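## Task

Get the cardboard box onto the coffee table in the adjoining room. It must rest there by itself, not held up by the robot, at the end. The robot must not tip over or finish leaning.

## Robot and tools

Robot: a Hello Robot Stretch 3, a single-arm mobile manipulator. It has a two-wheeled base (0.33 m long, 0.34 m wide), a lift that slides up a mast, and a telescoping arm that reaches out to the robot's right side. The base cannot move sideways, so to shift the gripper forward or back you drive the base. Turns pivot on the point midway between the drive wheels, 0.05 m behind the front edge. With the arm pulled in and the wrist folded, a turn sweeps a 0.28 m radius; an unfolded, level gripper reaches beyond that. Occasionally a loose object may be nudged by an outside push.

Cameras: head_camera and nav_camera are on the head and both follow head_pan_rad and head_tilt_rad; wrist_camera rides on the gripper. Each execute_actions result ends with one image per camera, in a fixed order, captured when the call finishes. zoom_image takes camera (one of those three names) and region [x0, y0, x1, y1] in pixels of that camera's latest image, origin top-left, at most 504 by 504.

execute_actions takes actions, a list run in order. Each action may carry robot (a command, a list of up to 8 commands run one after another, or {"stop": true}), steps (1 to 450 control steps at 30 per second; default 1) and until (a condition that ends the action early). {"steps": n} alone waits. An empty list just reports. An invalid action or out-of-range number rejects the entire call and nothing new runs.

A command may hold base, joints and contact_limits; base and joint motions begin together and keep going across later actions and while you think. base holds exactly one key: translate_m, a straight drive in metres relative to where the base is when that command starts (positive forward, |value| at most 1), or rotate_rad, an on-the-spot turn in radians relative to the current heading (positive counter-clockwise seen from above, |value| at most 3.2). joints holds absolute targets by name; unnamed joints keep their goals. Ranges: lift_m 0 to 1.1 (arm height on mast, m); arm_m 0 to 0.52 (extension, m); wrist_yaw_rad -1.345 to 4.42 (0 along the arm, positive swings toward the front, 3.0 folds over the base); wrist_pitch_rad -1.57 to 0.451 (0 level, negative tips fingertips down); wrist_roll_rad -2.911 to 2.911 (0 has fingers side by side); gripper_m -0.089 to 0.179 (bigger is wider; real fingertip gap is 0.007 less when almost shut, 0.025 less fully open, zero below 0.007); head_pan_rad -3.953 to 1.73 (0 forward, positive left, -1.57 along the arm); head_tilt_rad -1.53 to 0.419 (negative down). contact_limits {"arm_m": n} sets the motor_effort percent (1 to 100) at which that arm motion halts; smaller is gentler, too small halts at once; it stays until arm_m's next command. In a list, {"pause_s": s} waits up to 15 s. A new command takes over immediately, discarding the rest of any older list.

until: {"robot": {"status": "ended"}} fires when nothing reads moving and no queue runs (or at once if that action's command is refused). You can also compare fields, e.g. {"robot": {"lift_m": [">", 0.3], "base_status": ["!=", "moving"]}}, with =, !=, <, <=, >, >=; readings use three decimals, base distances four. {"any": {"status": "ended"}} fires when any one motion or queue finishes. Don't wait for exact equality, since done allows a tolerance.

Results: base_status shows progress in brackets (distance so far of goal, from wheel counts). joint_goals, joint_status, measured_speeds per second, and refusals/queue/queue_left. Statuses: moving, done, off_target (came to rest away from goal and may still push; for the base, something is blocking it), contact_stop (lift or arm pressed firmly and went slack until next command), time_out, stopped, not_commanded, torque_fault (wrist servo off for 10 s, limp, refuses goals). Lines starting refused:, dropped: (later queued commands discarded) or replaced: explain what happened, counting from 0. robot.on_its_own appears when the robot changed a goal itself, a joint is slack or off, a motor at rest strains, or base_tilt drifts 3 degrees or more. lidar_m gives 12 distances in 30-degree sectors counter-clockwise from straight ahead (4th left, 7th behind, 10th right) at 0.17 m height, so table legs show, tops don't. wrist_depth_mm and head_depth_mm are 7x7 grids of median depth. hand_pose is in the base frame (origin on floor between wheels, x forward, y left, z up); odometry frame is the starting base frame. motor_effort is percent, bracketed value is peak, readings are noisy and biased.

Gripper: close to a value below the object's width to grip; lower squeezes harder, but too hard triggers a stall guard that eases off. Open to at least 0.02 above the touch value to let go. Neither reading nor done proves a grasp; check images.

Speed: fast (0.30 m/s, 1.9 rad/s) only when lift_m under 0.30, arm_m under 0.03 and wrist_yaw_rad over 2.54; otherwise 0.10 m/s and 0.63 rad/s.

Avoid self-collision: fold or unfold the wrist only with lift_m 0.32 to 0.95, wrist_pitch_rad -0.4, roll near 0; once folded the lift may go down to 0.25. With yaw under -0.4 keep pitch at -0.5 or lower.

Avoid tipping: pushing against something rigid with the gripper above about 0.45 m, repeated pushes after a contact_stop, driving while gripping or pushing a fixed object, and snagging furniture (worst in reverse). If it leans, reverse the last move in small steps, free the gripper, and if needed lower lift_m to about 0.2. Avoid drops, slams and hard shoves. Before finished_scene (argument scene), make sure every motion has ended and the object sits on the table without the robot touching it.

Each tool is called after ">>>" as a command line: name --argument value for each argument, lists and objects as JSON in quotes; but a table of rows of numbers goes row by row, as --pt "numbers of a row", without its own name.

## Session

>>> execute_actions --actions '[]'

Scene clock: 0.00 s.
robot.base_odometry: x=+0.000 y=+0.000 heading=+0.000 (m, m, rad; robot's odometry frame)
robot.turned_by_wheels: +0.000 (rad since the last result)
robot.turned_by_imu: +0.000 (rad since the last result)
robot.base_tilt: forward=+1.1 right=-1.0 (deg)
robot.lidar_m: 1.03 2.74 2.55 1.67 1.31 1.00 0.73 0.70 0.72 0.77 0.74 0.76
robot.head_depth_mm: 819 830 838 851 860 872 884 / 921 935 950 962 976 989 1001 / 1055 1071 1091 1106 1124 1142 1163 / 1231 1253 1278 1297 1323 1354 1379 / 1475 1553 1623 1669 1713 1756 1772 / 1772 1924 2061 2090 2195 2223 2005 / 1858 2460 2644 2771 2832 2728 2020
robot.base_status: not_commanded
robot.joint_positions: lift_m=+0.386 arm_m=+0.003 wrist_yaw_rad=+2.961 wrist_pitch_rad=-0.557 wrist_roll_rad=-0.006 gripper_m=+0.037 head_pan_rad=-0.010 head_tilt_rad=-0.008
robot.joint_goals: lift_m=+0.386 arm_m=+0.003 wrist_yaw_rad=+2.961 wrist_pitch_rad=-0.557 wrist_roll_rad=-0.006 gripper_m=+0.037 head_pan_rad=-0.010 head_tilt_rad=-0.008
robot.joint_status: lift_m=not_commanded arm_m=not_commanded wrist_yaw_rad=not_commanded wrist_pitch_rad=not_commanded wrist_roll_rad=not_commanded gripper_m=not_commanded head_pan_rad=not_commanded head_tilt_rad=not_commanded
robot.measured_speeds: translate_m=+0.000 rotate_rad=+0.000 lift_m=+0.000 arm_m=+0.000 wrist_yaw_rad=+0.000 wrist_pitch_rad=+0.000 wrist_roll_rad=+0.000 head_pan_rad=+0.000 head_tilt_rad=+0.000
robot: refusals=0 queue=idle queue_left=0
robot.motor_effort: left_wheel=+0 right_wheel=+0 lift_m=+25 arm_m=-1 wrist_yaw_rad=+1 wrist_pitch_rad=+5 wrist_roll_rad=-1 gripper_m=+0 head_pan_rad=+1 head_tilt_rad=+1 (%)
robot.hand_pose: x=+0.0155 y=+0.0536 z=+0.3686 quat_wxyz=(+0.255, +0.692, +0.133, +0.662) (m; robot's base frame)
robot.wrist_depth_mm: - - - - - - 996 / - - - 936 911 840 818 / 900 - 810 785 752 704 677 / 773 717 693 664 643 626 584 / 661 632 - 580 564 536 524 / 581 554 - - 487 493 465 / 512 505 - - 458 436 421
pictures: head_camera (sideways: a quarter turn clockwise sets it upright), nav_camera (sideways: a quarter turn counterclockwise sets it upright), wrist_camera
Images, in order (width x height): head_camera 896x504, nav_camera 672x504, wrist_camera 644x364.

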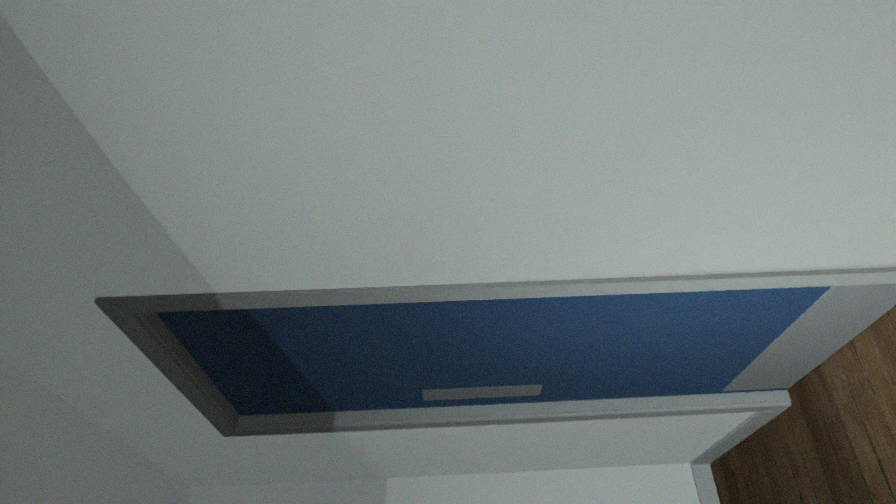

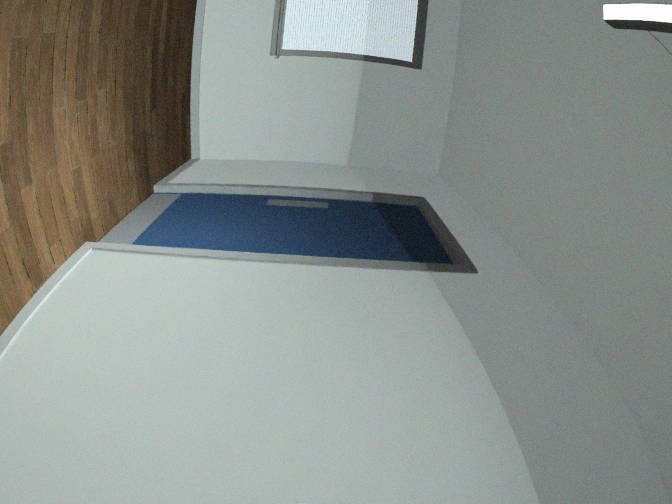

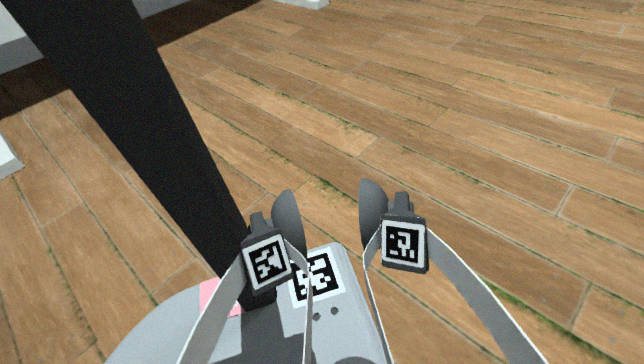

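>>> execute_actions --actions '[{"robot":{"joints":{"head_pan_rad":1.7,"head_tilt_rad":-0.5,"lift_m":0.28,"wrist_pitch_rad":-0.4}},"steps":200,"until":{"robot":{"status":"ended"}}}]'

Scene clock: 4.40 s.
robot.base_odometry: x=+0.000 y=+0.000 heading=+0.000 (m, m, rad; robot's odometry frame)
robot.turned_by_wheels: +0.000 (rad since the last result)
robot.turned_by_imu: -0.001 (rad since the last result)
robot.base_tilt: forward=+1.3 right=-1.2 (deg)
robot.lidar_m: 1.03 2.74 2.56 1.67 1.31 1.00 0.73 0.70 0.72 0.77 0.74 0.76
robot.head_depth_mm: 1909 2097 2389 2521 1873 1493 1237 / 1807 1957 1671 2416 1859 1496 1237 / 1722 1837 1741 2235 1877 1495 1245 / 1635 1748 1387 2203 1877 1504 1240 / 1564 1675 1267 2075 1887 1500 1245 / 1489 1601 1169 1947 1895 1508 1275 / 1414 1546 1172 1855 - - -
robot.base_status: not_commanded
robot.joint_positions: lift_m=+0.281 arm_m=+0.003 wrist_yaw_rad=+2.961 wrist_pitch_rad=-0.422 wrist_roll_rad=-0.006 gripper_m=+0.037 head_pan_rad=+1.693 head_tilt_rad=-0.494
robot.joint_goals: lift_m=+0.280 arm_m=+0.003 wrist_yaw_rad=+2.961 wrist_pitch_rad=-0.400 wrist_roll_rad=-0.006 gripper_m=+0.037 head_pan_rad=+1.700 head_tilt_rad=-0.500
robot.joint_status: lift_m=done arm_m=not_commanded wrist_yaw_rad=not_commanded wrist_pitch_rad=done wrist_roll_rad=not_commanded gripper_m=not_commanded head_pan_rad=done head_tilt_rad=done
robot.measured_speeds: translate_m=+0.000 rotate_rad=+0.000 lift_m=+0.000 arm_m=+0.000 wrist_yaw_rad=+0.000 wrist_pitch_rad=+0.000 wrist_roll_rad=+0.000 head_pan_rad=+0.000 head_tilt_rad=+0.000
robot: refusals=0 queue=done queue_left=0
robot.motor_effort: left_wheel=-1(0) right_wheel=+0(1) lift_m=+14(26) arm_m=-1(0) wrist_yaw_rad=-1(2) wrist_pitch_rad=+8(8) wrist_roll_rad=+0(0) gripper_m=+0(0) head_pan_rad=+6(58) head_tilt_rad=-3(36) (%)
robot.hand_pose: x=+0.0189 y=+0.0724 z=+0.2924 quat_wxyz=(+0.210, +0.699, +0.086, +0.678) (m; robot's base frame)
robot.wrist_depth_mm: - - - - - - - / - - - - 935 868 784 / - - 836 786 739 687 636 / 754 702 666 637 596 569 544 / 615 587 - 544 510 482 465 / 519 505 - - 432 421 405 / 453 - - - 391 374 362
pictures: head_camera (sideways: a quarter turn clockwise sets it upright), nav_camera (sideways: a quarter turn counterclockwise sets it upright), wrist_camera
Images, in order (width x height): head_camera 896x504, nav_camera 672x504, wrist_camera 644x364.

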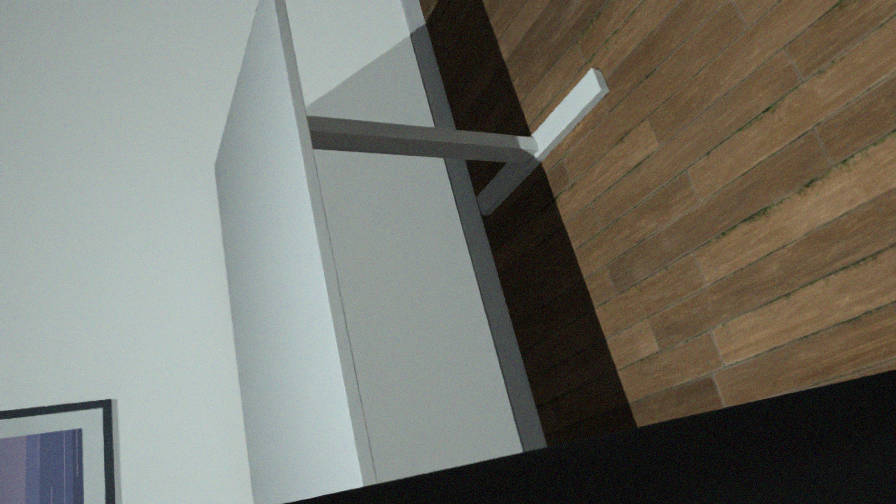

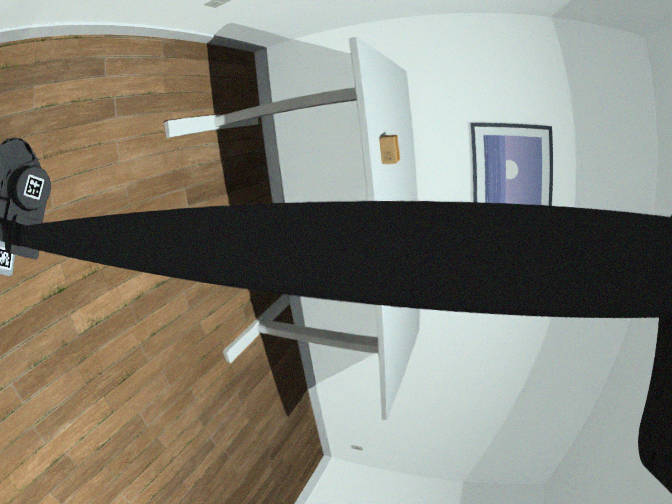

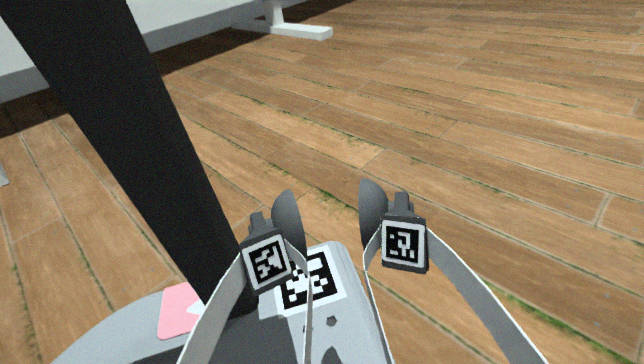

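>>> execute_actions --actions '[{"robot":[{"base":{"rotate_rad":2.12},"joints":{"head_pan_rad":-1.57,"head_tilt_rad":-0.6}},{"base":{"translate_m":0.5}},{"base":{"rotate_rad":1.57}},{"joints":{"lift_m":0.9}},{"joints":{"wrist_yaw_rad":1.2,"lift_m":1.0}},{"joints":{"wrist_yaw_rad":0,"wrist_pitch_rad":-0.3,"gripper_m":0.17}}],"steps":450,"until":{"robot":{"status":"ended"}}},{"steps":300,"until":{"robot":{"status":"ended"}}}]'

Scene clock: 28.90 s.
robot.base_odometry: x=-0.261 y=+0.426 heading=-2.593 (m, m, rad; robot's odometry frame)
robot.turned_by_wheels: +3.690 (rad since the last result)
robot.turned_by_imu: +3.648 (rad since the last result)
robot.base_tilt: forward=+1.3 right=-1.0 (deg)
robot.lidar_m: 0.70 0.72 0.97 1.23 1.27 1.72 3.00 1.30 1.33 0.82 0.82 0.73
robot.head_depth_mm: 1068 1153 836 - - - - / 1064 1146 812 636 - - - / 1055 1140 814 - - - - / 1051 1138 817 610 - 1385 1157 / 1047 1140 817 587 1637 1397 1184 / 1041 1141 822 600 1171 1336 1180 / 1034 1137 823 589 1652 1407 1186
robot.base_status: done (rotate_rad +1.5699 of +1.5700)
robot.joint_positions: lift_m=+0.999 arm_m=+0.003 wrist_yaw_rad=+0.002 wrist_pitch_rad=-0.323 wrist_roll_rad=-0.006 gripper_m=+0.170 head_pan_rad=-1.563 head_tilt_rad=-0.593
robot.joint_goals: lift_m=+1.000 arm_m=+0.003 wrist_yaw_rad=+0.000 wrist_pitch_rad=-0.300 wrist_roll_rad=-0.006 gripper_m=+0.170 head_pan_rad=-1.570 head_tilt_rad=-0.600
robot.joint_status: lift_m=done arm_m=not_commanded wrist_yaw_rad=done wrist_pitch_rad=done wrist_roll_rad=not_commanded gripper_m=done head_pan_rad=done head_tilt_rad=done
robot.measured_speeds: translate_m=+0.000 rotate_rad=+0.000 lift_m=+0.000 arm_m=+0.000 wrist_yaw_rad=+0.000 wrist_pitch_rad=+0.000 wrist_roll_rad=+0.000 head_pan_rad=+0.000 head_tilt_rad=+0.000
robot: refusals=0 queue=done queue_left=0
robot.motor_effort: left_wheel=-2(11) right_wheel=+2(10) lift_m=+35(36) arm_m=-1(1) wrist_yaw_rad=+0(1) wrist_pitch_rad=+8(8) wrist_roll_rad=+0(1) gripper_m=-1(83) head_pan_rad=-4(58) head_tilt_rad=-4(17) (%)
robot.hand_pose: x=-0.0210 y=-0.3832 z=+1.0339 quat_wxyz=(+0.700, +0.115, -0.695, -0.113) (m; robot's base frame)
robot.wrist_depth_mm: 857 876 875 909 890 813 698 / 864 932 745 647 576 509 461 / 849 543 476 361 412 374 353 / 441 392 358 334 314 304 295 / 324 312 292 295 - - - / 291 - - - - - - / 710 - - - - - -
pictures: head_camera (sideways: a quarter turn clockwise sets it upright), nav_camera (sideways: a quarter turn counterclockwise sets it upright), wrist_camera
Images, in order (width x height): head_camera 896x504, nav_camera 672x504, wrist_camera 644x364.

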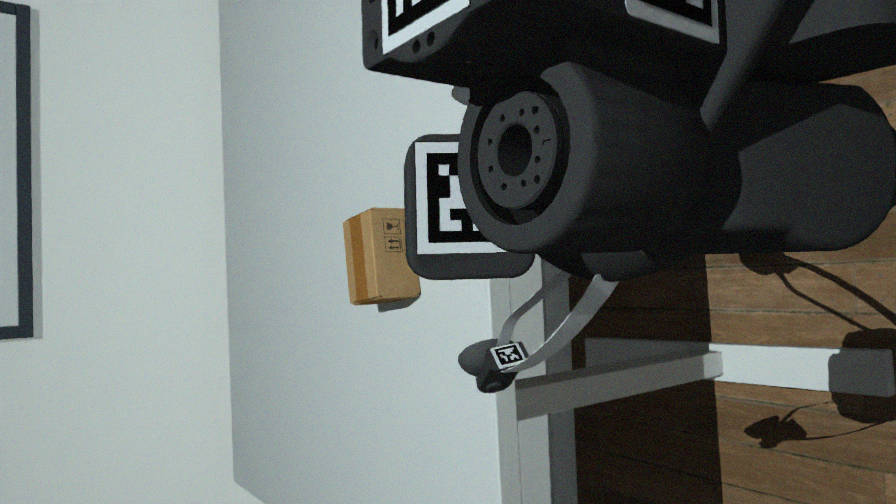

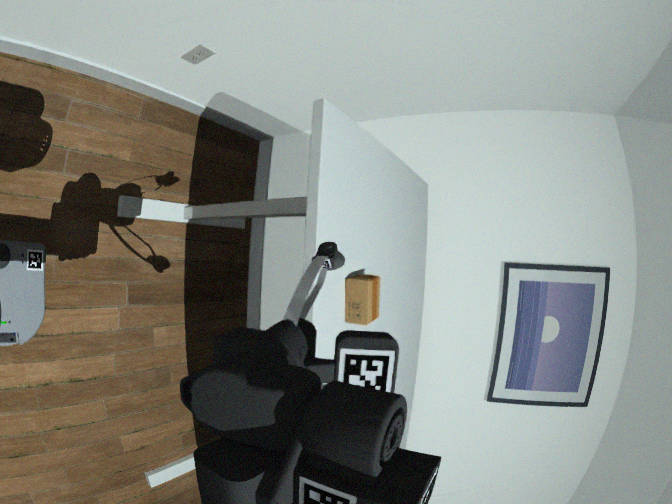

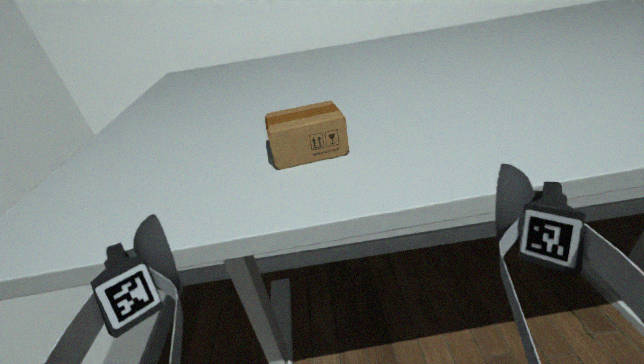

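>>> execute_actions --actions '[{"robot":{"base":{"translate_m":0.012},"joints":{"lift_m":0.97,"arm_m":0.19}},"steps":200,"until":{"robot":{"status":"ended"}}}]'

Scene clock: 40.50 s.
robot.base_odometry: x=-0.271 y=+0.420 heading=-2.593 (m, m, rad; robot's odometry frame)
robot.turned_by_wheels: +0.000 (rad since the last result)
robot.turned_by_imu: -0.001 (rad since the last result)
robot.base_tilt: forward=+1.2 right=-1.0 (deg)
robot.lidar_m: 0.69 0.71 0.96 1.23 1.27 1.72 3.05 1.31 1.33 0.82 0.83 0.72
robot.head_depth_mm: 1067 1151 - 634 1693 1389 1181 / 1060 1148 - - 1669 1393 1181 / 1058 1141 - - 1659 1390 1182 / 1051 1136 919 564 1653 1392 1183 / 1044 1141 818 565 1658 1365 1183 / 1041 1138 821 588 1154 1360 1177 / 1033 1135 822 589 1647 1402 1185
robot.base_status: done (translate_m +0.0120 of +0.0120)
robot.joint_positions: lift_m=+0.971 arm_m=+0.190 wrist_yaw_rad=+0.001 wrist_pitch_rad=-0.322 wrist_roll_rad=-0.006 gripper_m=+0.170 head_pan_rad=-1.563 head_tilt_rad=-0.593
robot.joint_goals: lift_m=+0.970 arm_m=+0.190 wrist_yaw_rad=+0.000 wrist_pitch_rad=-0.300 wrist_roll_rad=-0.006 gripper_m=+0.170 head_pan_rad=-1.570 head_tilt_rad=-0.600
robot.joint_status: lift_m=done arm_m=done wrist_yaw_rad=done wrist_pitch_rad=done wrist_roll_rad=not_commanded gripper_m=done head_pan_rad=done head_tilt_rad=done
robot.measured_speeds: translate_m=+0.000 rotate_rad=+0.000 lift_m=+0.000 arm_m=+0.000 wrist_yaw_rad=+0.000 wrist_pitch_rad=+0.000 wrist_roll_rad=+0.000 head_pan_rad=+0.000 head_tilt_rad=+0.000
robot: refusals=0 queue=done queue_left=0
robot.motor_effort: left_wheel=-3(4) right_wheel=+2(6) lift_m=+13(35) arm_m=+5(6) wrist_yaw_rad=+0(0) wrist_pitch_rad=+8(8) wrist_roll_rad=+0(0) gripper_m=+1(1) head_pan_rad=-4(4) head_tilt_rad=-5(3) (%)
robot.hand_pose: x=-0.0213 y=-0.5700 z=+1.0053 quat_wxyz=(+0.700, +0.114, -0.695, -0.113) (m; robot's base frame)
robot.wrist_depth_mm: 700 737 731 744 766 682 583 / 765 749 622 556 484 428 394 / 804 462 414 376 342 318 294 / 360 329 300 196 253 257 238 / 276 264 235 186 204 209 202 / 221 - 198 192 184 175 166 / 192 177 171 164 159 154 147
pictures: head_camera (sideways: a quarter turn clockwise sets it upright), nav_camera (sideways: a quarter turn counterclockwise sets it upright), wrist_camera
Images, in order (width x height): head_camera 896x504, nav_camera 672x504, wrist_camera 644x364.

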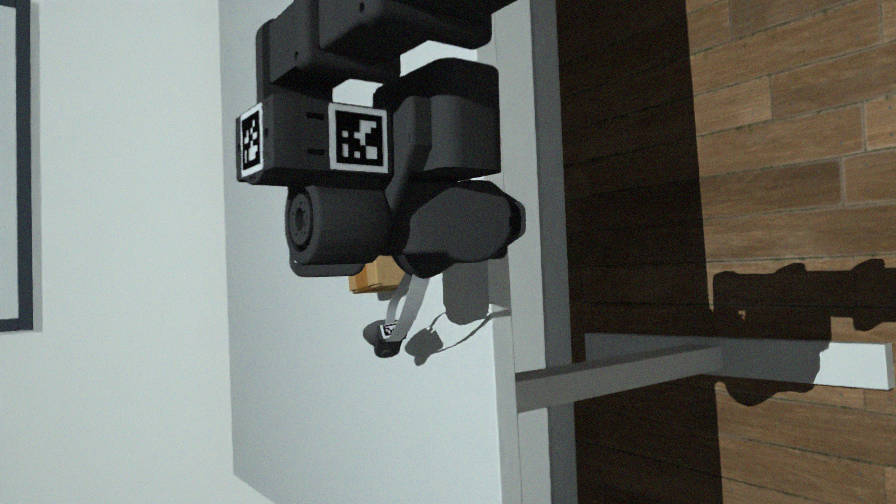

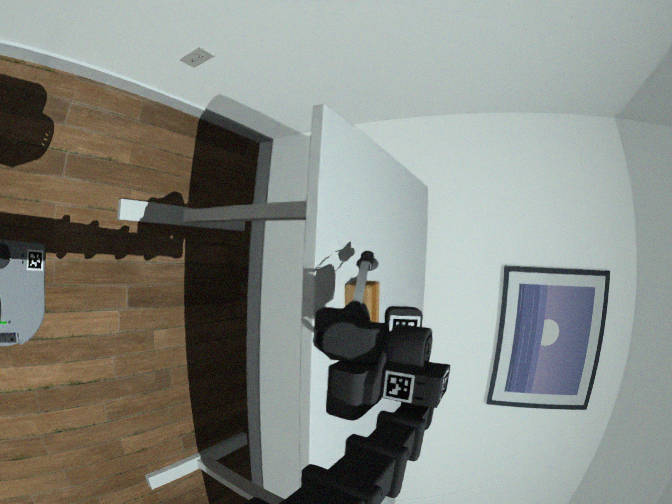

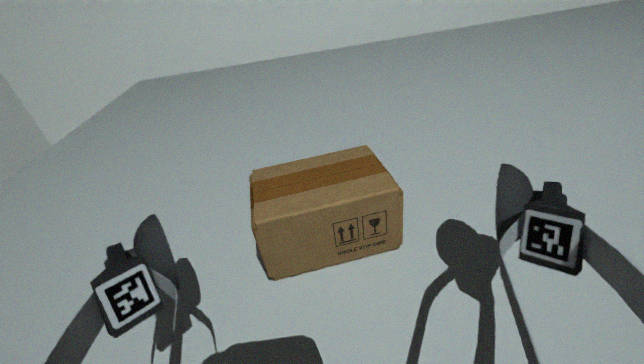

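>>> execute_actions --actions '[{"robot":[{"joints":{"lift_m":0.947,"arm_m":0.245}},{"joints":{"gripper_m":0.1}}],"steps":200,"until":{"robot":{"status":"ended"}}}]'

Scene clock: 45.87 s.
robot.base_odometry: x=-0.271 y=+0.420 heading=-2.593 (m, m, rad; robot's odometry frame)
robot.turned_by_wheels: +0.000 (rad since the last result)
robot.turned_by_imu: -0.001 (rad since the last result)
robot.base_tilt: forward=+1.2 right=-1.1 (deg)
robot.lidar_m: 0.69 0.71 0.96 1.23 1.27 1.73 3.04 1.31 1.34 0.82 0.82 0.72
robot.head_depth_mm: 1067 1150 912 - 1690 1390 1178 / 1061 1149 - 583 1675 1387 1179 / 1055 1143 - 553 1659 1404 1178 / 1051 1138 919 552 1655 1394 1181 / 1042 1139 819 588 1652 1363 1184 / 1042 1140 819 588 1150 1360 1182 / 1036 1139 824 589 1644 1406 1188
robot.base_status: done (translate_m +0.0120 of +0.0120)
robot.joint_positions: lift_m=+0.948 arm_m=+0.245 wrist_yaw_rad=+0.001 wrist_pitch_rad=-0.322 wrist_roll_rad=-0.006 gripper_m=+0.100 head_pan_rad=-1.563 head_tilt_rad=-0.593
robot.joint_goals: lift_m=+0.947 arm_m=+0.245 wrist_yaw_rad=+0.000 wrist_pitch_rad=-0.300 wrist_roll_rad=-0.006 gripper_m=+0.100 head_pan_rad=-1.570 head_tilt_rad=-0.600
robot.joint_status: lift_m=done arm_m=done wrist_yaw_rad=done wrist_pitch_rad=done wrist_roll_rad=not_commanded gripper_m=done head_pan_rad=done head_tilt_rad=done
robot.measured_speeds: translate_m=+0.000 rotate_rad=+0.000 lift_m=+0.000 arm_m=+0.000 wrist_yaw_rad=+0.000 wrist_pitch_rad=+0.000 wrist_roll_rad=+0.000 head_pan_rad=+0.000 head_tilt_rad=+0.000
robot: refusals=0 queue=done queue_left=0
robot.motor_effort: left_wheel=-2(3) right_wheel=+1(2) lift_m=+14(14) arm_m=+5(5) wrist_yaw_rad=+0(0) wrist_pitch_rad=+8(8) wrist_roll_rad=+0(0) gripper_m=-5(84) head_pan_rad=-5(4) head_tilt_rad=-6(4) (%)
robot.hand_pose: x=-0.0213 y=-0.6251 z=+0.9823 quat_wxyz=(+0.700, +0.114, -0.695, -0.113) (m; robot's base frame)
robot.wrist_depth_mm: 659 667 695 703 691 581 509 / 705 670 548 473 412 374 337 / 502 393 353 323 298 270 252 / 305 280 263 154 148 216 201 / 233 225 134 125 129 180 168 / 189 183 125 130 146 149 146 / 160 153 145 139 135 132 127
pictures: head_camera (sideways: a quarter turn clockwise sets it upright), nav_camera (sideways: a quarter turn counterclockwise sets it upright), wrist_camera
Images, in order (width x height): head_camera 896x504, nav_camera 672x504, wrist_camera 644x364.

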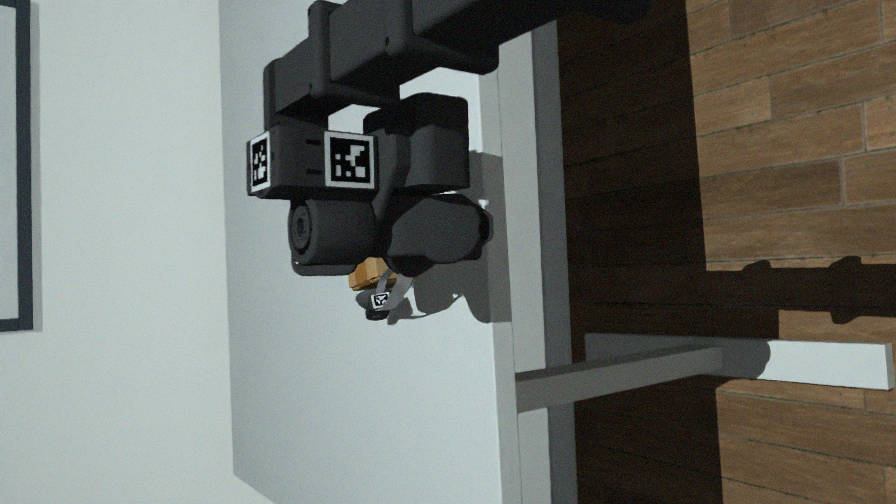

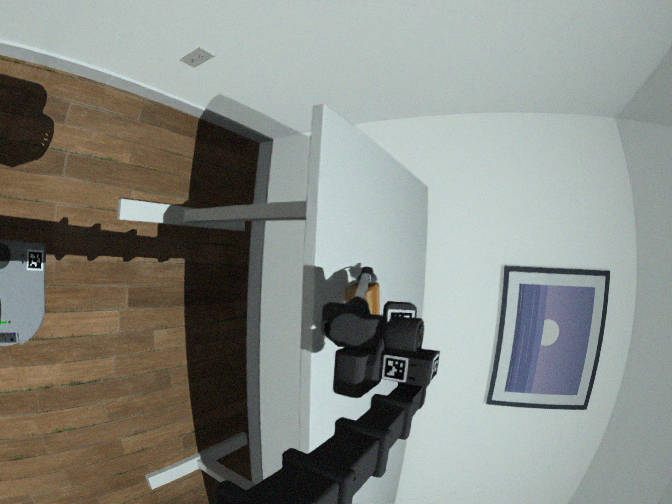

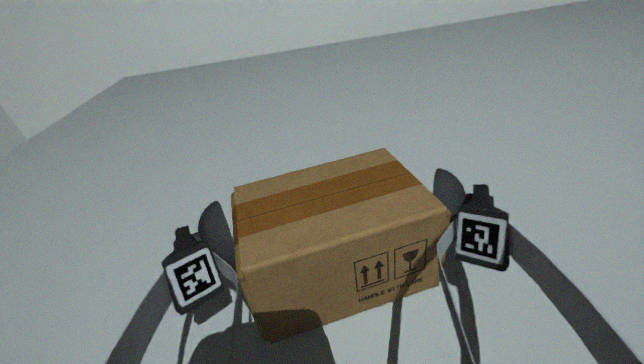

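>>> execute_actions --actions '[{"robot":[{"joints":{"lift_m":0.94}},{"joints":{"gripper_m":0.02}},{"joints":{"lift_m":0.965}},{"joints":{"arm_m":0.0}},{"joints":{"wrist_yaw_rad":1.5,"head_pan_rad":0.3,"head_tilt_rad":-1.2}},{"joints":{"lift_m":0.29,"wrist_yaw_rad":2.65},"base":{"rotate_rad":-0.15}}],"steps":450,"until":{"robot":{"status":"ended"}}}]'

>>> execute_actions --actions '[{"steps":200,"until":{"robot":{"status":"ended"}}},{"robot":[{"base":{"rotate_rad":-0.15},"joints":{"head_pan_rad":-3.14,"head_tilt_rad":-0.6}},{"base":{"translate_m":-0.95}},{"base":{"translate_m":-0.95}},{"base":{"rotate_rad":-1.27}}],"steps":450,"until":{"robot":{"status":"ended"}}}]'

Scene clock: 71.17 s.
robot.base_odometry: x=-0.271 y=+0.420 heading=-2.743 (m, m, rad; robot's odometry frame)
robot.turned_by_wheels: -0.150 (rad since the last result)
robot.turned_by_imu: -0.153 (rad since the last result)
robot.base_tilt: forward=+1.2 right=-1.1 (deg)
robot.lidar_m: 0.69 0.69 0.84 1.23 1.24 1.52 2.98 2.22 1.31 1.28 0.82 0.76
robot.head_depth_mm: 676 847 1133 1348 1253 1173 1097 / 686 861 1156 1341 1251 1181 1097 / 692 872 1175 1340 1251 1193 - / 701 886 1194 1339 1246 1187 - / 708 897 1216 1335 1240 - - / 715 908 1246 1333 1238 1183 - / 722 921 1265 1327 1240 1167 -
robot.base_status: done (rotate_rad -0.1499 of -0.1500)
robot.joint_positions: lift_m=+0.291 arm_m=+0.003 wrist_yaw_rad=+2.648 wrist_pitch_rad=-0.324 wrist_roll_rad=-0.009 gripper_m=+0.056 head_pan_rad=+0.293 head_tilt_rad=-1.185
robot.joint_goals: lift_m=+0.290 arm_m=+0.000 wrist_yaw_rad=+2.650 wrist_pitch_rad=-0.300 wrist_roll_rad=-0.009 gripper_m=+0.055 head_pan_rad=+0.300 head_tilt_rad=-1.200
robot.joint_status: lift_m=done arm_m=done wrist_yaw_rad=done wrist_pitch_rad=done wrist_roll_rad=not_commanded gripper_m=done head_pan_rad=done head_tilt_rad=done
robot.measured_speeds: translate_m=+0.000 rotate_rad=+0.000 lift_m=+0.000 arm_m=+0.000 wrist_yaw_rad=+0.000 wrist_pitch_rad=+0.000 wrist_roll_rad=+0.000 head_pan_rad=+0.000 head_tilt_rad=+0.000
robot: refusals=0 queue=done queue_left=0
robot.on_its_own: gripper_m is held at +0.055, not at your +0.020, by its stall guard, which is not easing now
robot.motor_effort: left_wheel=+1(5) right_wheel=-2(4) lift_m=+15(37) arm_m=-4(5) wrist_yaw_rad=+0(2) wrist_pitch_rad=+8(8) wrist_roll_rad=+1(1) gripper_m=-21(100) head_pan_rad=+4(57) head_tilt_rad=-9(45) (%)
robot.hand_pose: x=+0.0902 y=+0.0590 z=+0.3249 quat_wxyz=(+0.282, +0.701, -0.058, +0.652) (m; robot's base frame)
robot.wrist_depth_mm: 903 - - 908 692 572 486 / 937 - - - 747 598 518 / - - - 933 805 651 534 / 947 865 824 158 153 654 564 / 730 693 133 125 130 554 532 / - 574 123 129 146 462 458 / - 478 474 421 424 407 396
pictures: head_camera (sideways: a quarter turn clockwise sets it upright), nav_camera (sideways: a quarter turn counterclockwise sets it upright), wrist_camera
Images, in order (width x height): head_camera 896x504, nav_camera 672x504, wrist_camera 644x364.

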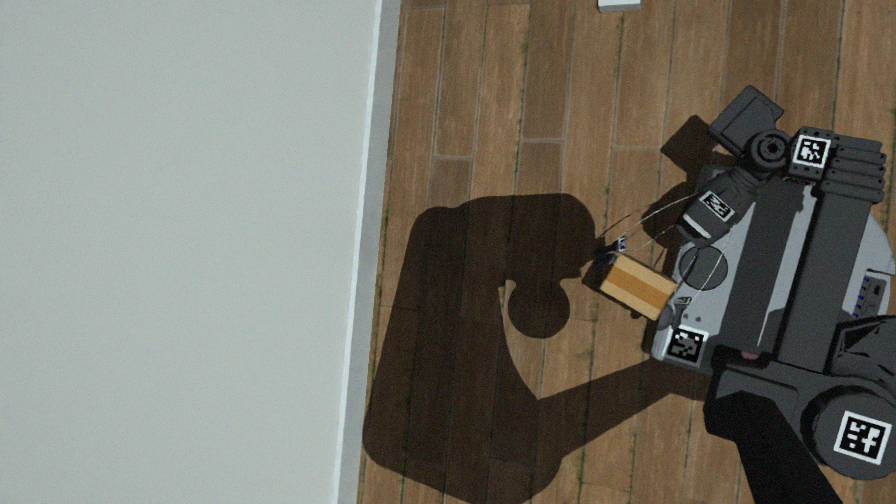

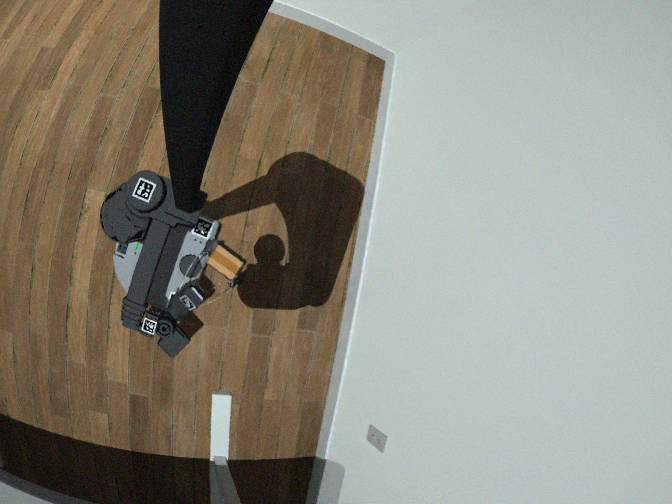

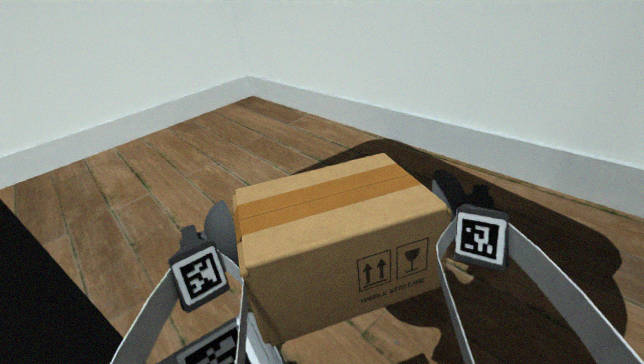

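Scene clock: 84.97 s.
robot.base_odometry: x=+1.570 y=+0.887 heading=+2.120 (m, m, rad; robot's odometry frame)
robot.turned_by_wheels: -1.420 (rad since the last result)
robot.turned_by_imu: -1.412 (rad since the last result)
robot.base_tilt: forward=+1.2 right=-0.9 (deg)
robot.lidar_m: 1.87 1.60 2.41 2.48 0.92 0.71 0.68 0.71 0.91 1.27 1.31 1.78
robot.head_depth_mm: 558 625 707 815 961 1146 1170 / 555 622 704 811 956 1163 1171 / 553 620 703 806 948 1155 1172 / 552 617 697 802 941 1142 1176 / 550 614 694 797 934 1133 1175 / 547 611 689 794 930 1124 1181 / 545 608 686 788 925 1118 1178
robot.base_status: done (rotate_rad -1.2699 of -1.2700)
robot.joint_positions: lift_m=+0.291 arm_m=+0.003 wrist_yaw_rad=+2.649 wrist_pitch_rad=-0.324 wrist_roll_rad=-0.009 gripper_m=+0.056 head_pan_rad=-3.133 head_tilt_rad=-0.605
robot.joint_goals: lift_m=+0.290 arm_m=+0.000 wrist_yaw_rad=+2.650 wrist_pitch_rad=-0.300 wrist_roll_rad=-0.009 gripper_m=+0.055 head_pan_rad=-3.140 head_tilt_rad=-0.600
robot.joint_status: lift_m=done arm_m=done wrist_yaw_rad=done wrist_pitch_rad=done wrist_roll_rad=not_commanded gripper_m=done head_pan_rad=done head_tilt_rad=done
robot.measured_speeds: translate_m=+0.000 rotate_rad=+0.000 lift_m=+0.000 arm_m=+0.000 wrist_yaw_rad=+0.000 wrist_pitch_rad=+0.000 wrist_roll_rad=+0.000 head_pan_rad=+0.000 head_tilt_rad=+0.000
robot: refusals=0 queue=done queue_left=0
robot.on_its_own: gripper_m is held at +0.055, not at your +0.020, by its stall guard, which is not easing now
robot.motor_effort: left_wheel=+2(12) right_wheel=-2(8) lift_m=+15(14) arm_m=-5(5) wrist_yaw_rad=+1(1) wrist_pitch_rad=+8(8) wrist_roll_rad=+1(1) gripper_m=-21(22) head_pan_rad=-3(58) head_tilt_rad=+4(40) (%)
robot.hand_pose: x=+0.0900 y=+0.0591 z=+0.3249 quat_wxyz=(+0.281, +0.701, -0.058, +0.652) (m; robot's base frame)
robot.wrist_depth_mm: - - - - - - - / - - - - - - - / - - - - 903 845 785 / 964 871 811 158 152 674 615 / 728 668 134 126 131 561 525 / - 572 123 129 146 460 450 / - 477 476 415 418 411 395
pictures: head_camera (sideways: a quarter turn clockwise sets it upright), nav_camera (sideways: a quarter turn counterclockwise sets it upright), wrist_camera
Images, in order (width x height): head_camera 896x504, nav_camera 672x504, wrist_camera 644x364.

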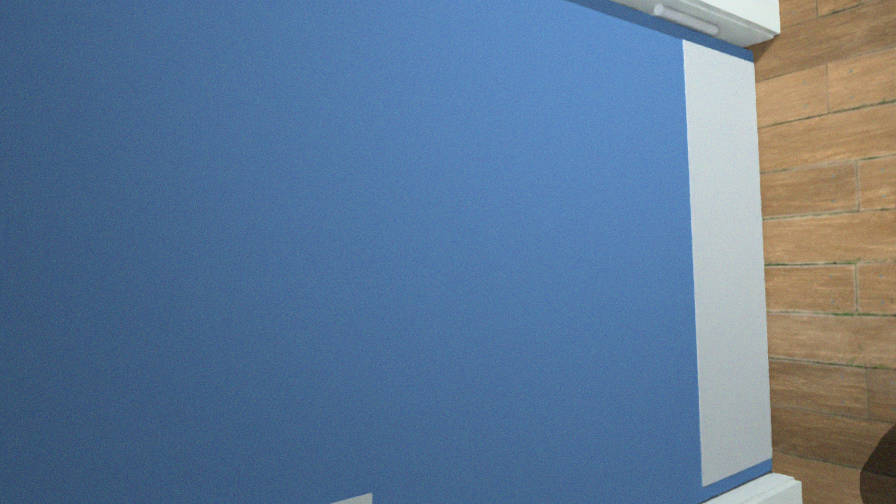

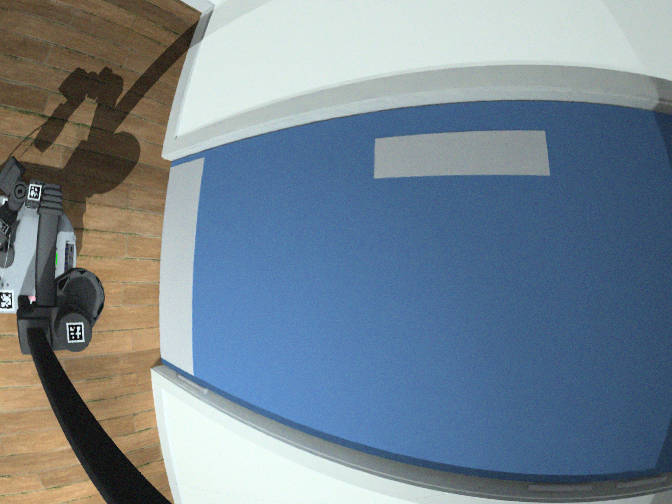

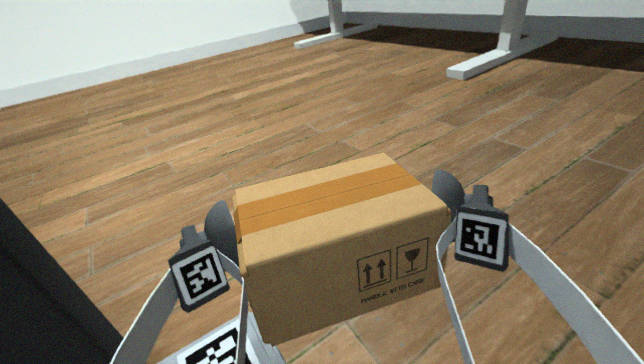

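Centred on the door. I'll angle slightly toward the latch side and push slowly.

>>> execute_actions --actions '[{"robot":[{"base":{"rotate_rad":0.12}},{"base":{"translate_m":-0.39},"joints":{"head_tilt_rad":-0.9}},{"base":{"translate_m":-0.4},"joints":{"lift_m":0.32}}],"steps":450,"until":{"robot":{"status":"ended"}}}]'

Scene clock: 97.67 s.
robot.base_odometry: x=+2.061 y=+0.268 heading=+2.240 (m, m, rad; robot's odometry frame)
robot.turned_by_wheels: +0.120 (rad since the last result)
robot.turned_by_imu: +0.116 (rad since the last result)
robot.base_tilt: forward=+1.3 right=-1.1 (deg)
robot.lidar_m: 2.34 2.37 0.50 0.29 0.25 0.25 0.29 1.52 1.20 0.35 0.38 1.90
robot.head_depth_mm: - - 291 328 397 502 648 / - - 311 371 461 587 - / - 300 349 428 552 696 - / 292 329 398 504 686 989 - / 309 370 461 615 913 1217 - / 348 428 557 1547 1377 1215 1119 / 413 2137 1861 1582 1377 1217 1083
robot.base_status: done (translate_m -0.4000 of -0.4000)
robot.joint_positions: lift_m=+0.319 arm_m=+0.003 wrist_yaw_rad=+2.650 wrist_pitch_rad=-0.324 wrist_roll_rad=-0.009 gripper_m=+0.056 head_pan_rad=-3.134 head_tilt_rad=-0.892
robot.joint_goals: lift_m=+0.320 arm_m=+0.000 wrist_yaw_rad=+2.650 wrist_pitch_rad=-0.300 wrist_roll_rad=-0.009 gripper_m=+0.055 head_pan_rad=-3.140 head_tilt_rad=-0.900
robot.joint_status: lift_m=done arm_m=done wrist_yaw_rad=done wrist_pitch_rad=done wrist_roll_rad=not_commanded gripper_m=done head_pan_rad=done head_tilt_rad=done
robot.measured_speeds: translate_m=+0.000 rotate_rad=+0.000 lift_m=+0.000 arm_m=+0.000 wrist_yaw_rad=+0.000 wrist_pitch_rad=+0.000 wrist_roll_rad=+0.000 head_pan_rad=+0.000 head_tilt_rad=+0.000
robot: refusals=0 queue=done queue_left=0
robot.on_its_own: gripper_m is held at +0.055, not at your +0.020, by its stall guard, which is not easing now
robot.motor_effort: left_wheel=-2(44) right_wheel=-2(27) lift_m=+36(37) arm_m=-5(5) wrist_yaw_rad=+0(1) wrist_pitch_rad=+8(8) wrist_roll_rad=+1(1) gripper_m=-21(21) head_pan_rad=-2(3) head_tilt_rad=-5(31) (%)
robot.hand_pose: x=+0.0898 y=+0.0591 z=+0.3537 quat_wxyz=(+0.281, +0.701, -0.058, +0.652) (m; robot's base frame)
robot.wrist_depth_mm: 289 369 523 - - - - / 288 368 542 - - - - / 291 369 563 - 966 888 865 / 293 371 510 158 152 735 668 / 291 369 133 125 130 597 557 / - 357 122 129 147 490 478 / - 415 480 444 452 431 418
pictures: head_camera (sideways: a quarter turn clockwise sets it upright), nav_camera (sideways: a quarter turn counterclockwise sets it upright), wrist_camera
Images, in order (width x height): head_camera 896x504, nav_camera 672x504, wrist_camera 644x364.

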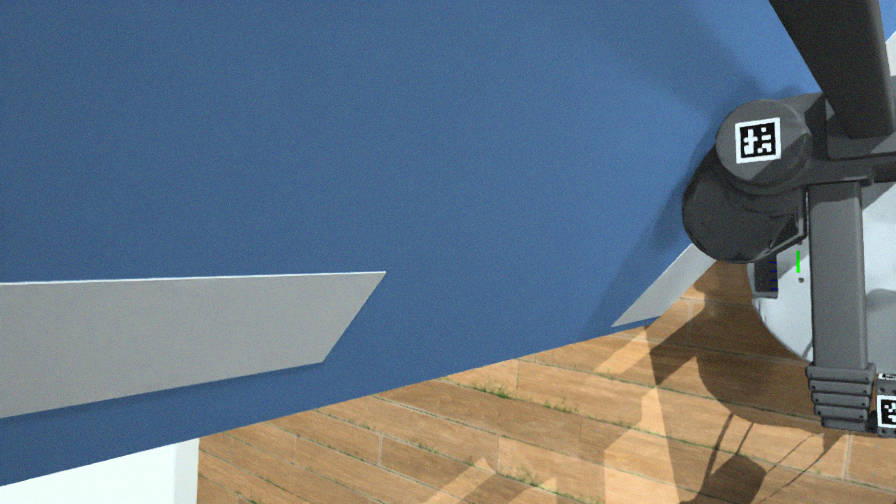

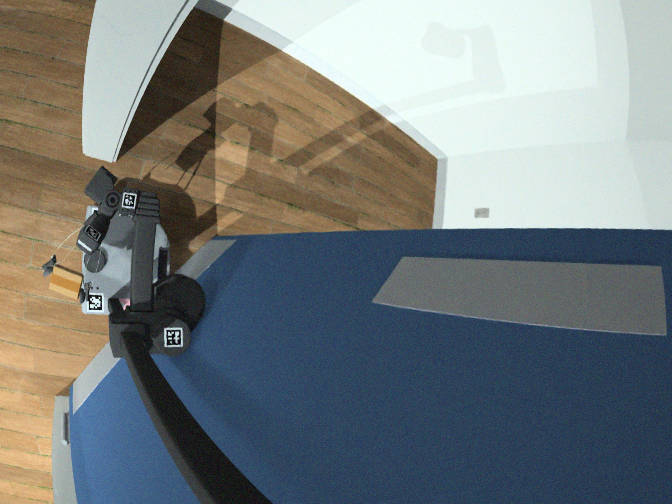

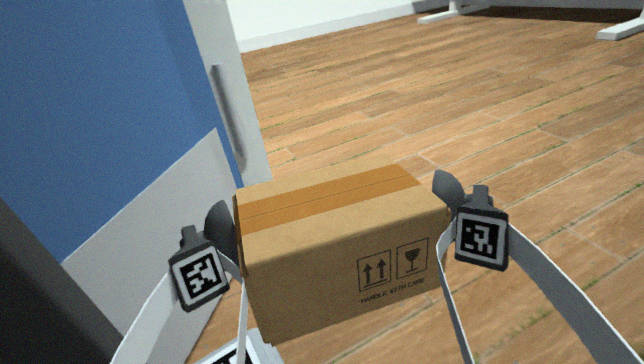

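>>> execute_actions --actions '[{"robot":[{"base":{"translate_m":-0.35},"joints":{"head_pan_rad":0.9,"head_tilt_rad":-0.6}},{"joints":{"lift_m":0.29}},{"base":{"translate_m":-0.75}},{"base":{"rotate_rad":1.0}}],"steps":450,"until":{"robot":{"status":"ended"}}}]'

Scene clock: 113.27 s.
robot.base_odometry: x=+2.743 y=-0.595 heading=-3.043 (m, m, rad; robot's odometry frame)
robot.turned_by_wheels: +1.000 (rad since the last result)
robot.turned_by_imu: +0.986 (rad since the last result)
robot.base_tilt: forward=+1.2 right=-1.0 (deg)
robot.lidar_m: 1.66 2.01 1.35 1.03 1.02 1.06 1.08 1.06 1.12 1.12 1.14 1.28
robot.head_depth_mm: 2126 2368 2230 2135 1673 1381 1172 / 2225 2461 2237 2142 1676 1384 1175 / 2312 2585 2525 2130 1683 1386 1174 / 2237 2477 2645 2139 1680 1393 1176 / 1802 1962 2151 2098 1683 1386 1174 / 1518 1624 1758 1895 1691 1390 1177 / 1297 1378 1477 1581 1610 1394 1180
robot.base_status: done (rotate_rad +0.9999 of +1.0000)
robot.joint_positions: lift_m=+0.291 arm_m=+0.003 wrist_yaw_rad=+2.650 wrist_pitch_rad=-0.324 wrist_roll_rad=-0.009 gripper_m=+0.056 head_pan_rad=+0.893 head_tilt_rad=-0.605
robot.joint_goals: lift_m=+0.290 arm_m=+0.000 wrist_yaw_rad=+2.650 wrist_pitch_rad=-0.300 wrist_roll_rad=-0.009 gripper_m=+0.055 head_pan_rad=+0.900 head_tilt_rad=-0.600
robot.joint_status: lift_m=done arm_m=done wrist_yaw_rad=done wrist_pitch_rad=done wrist_roll_rad=not_commanded gripper_m=done head_pan_rad=done head_tilt_rad=done
robot.measured_speeds: translate_m=+0.000 rotate_rad=+0.000 lift_m=+0.000 arm_m=+0.000 wrist_yaw_rad=+0.000 wrist_pitch_rad=+0.000 wrist_roll_rad=+0.000 head_pan_rad=+0.000 head_tilt_rad=+0.000
robot: refusals=0 queue=done queue_left=0
robot.on_its_own: gripper_m is held at +0.055, not at your +0.020, by its stall guard, which is not easing now
robot.motor_effort: left_wheel=-2(13) right_wheel=+2(8) lift_m=+14(37) arm_m=-5(5) wrist_yaw_rad=+0(1) wrist_pitch_rad=+8(8) wrist_roll_rad=+1(1) gripper_m=-21(22) head_pan_rad=+4(56) head_tilt_rad=+2(28) (%)
robot.hand_pose: x=+0.0898 y=+0.0591 z=+0.3248 quat_wxyz=(+0.281, +0.701, -0.058, +0.652) (m; robot's base frame)
robot.wrist_depth_mm: 777 949 - - - - - / 806 - - - - - - / 816 - - - 927 849 785 / 831 870 796 159 153 681 621 / 723 678 133 126 131 572 526 / - 574 122 129 147 465 450 / - 475 463 420 423 406 395
pictures: head_camera (sideways: a quarter turn clockwise sets it upright), nav_camera (sideways: a quarter turn counterclockwise sets it upright), wrist_camera
Images, in order (width x height): head_camera 896x504, nav_camera 672x504, wrist_camera 644x364.

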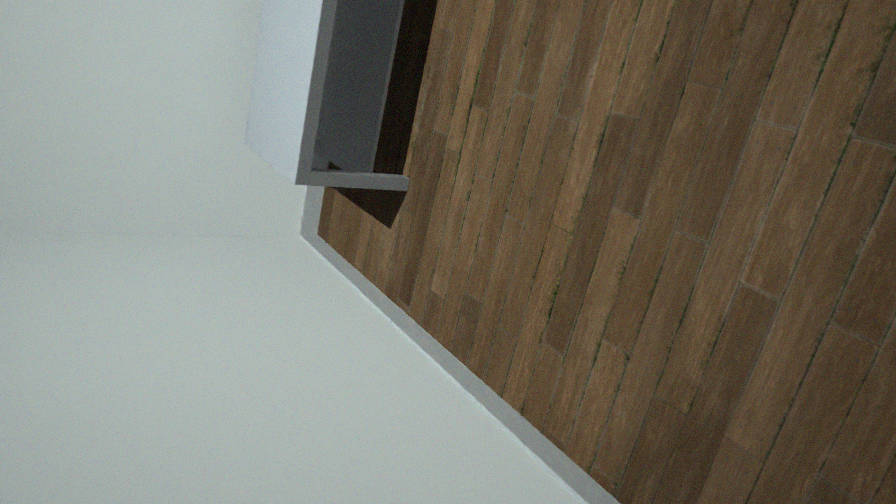

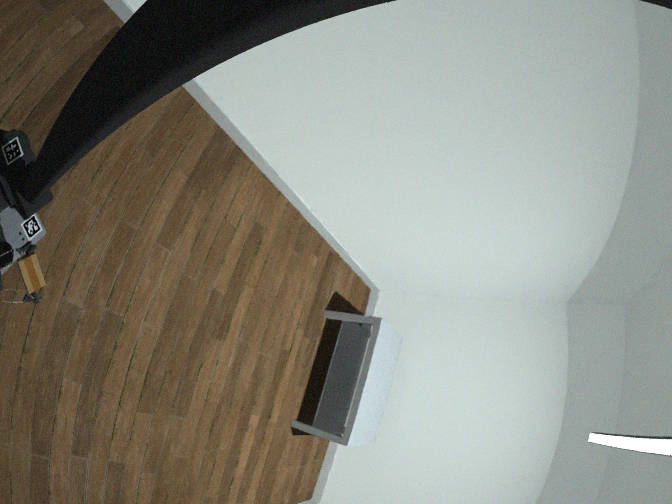

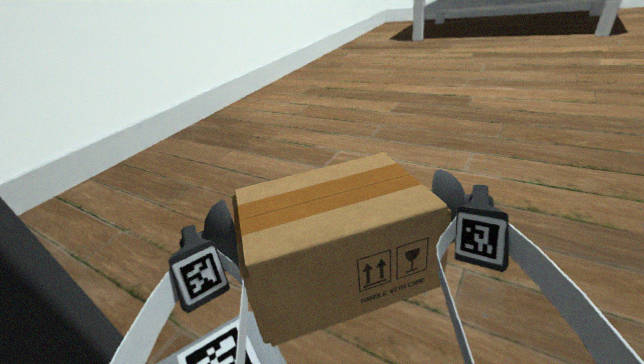

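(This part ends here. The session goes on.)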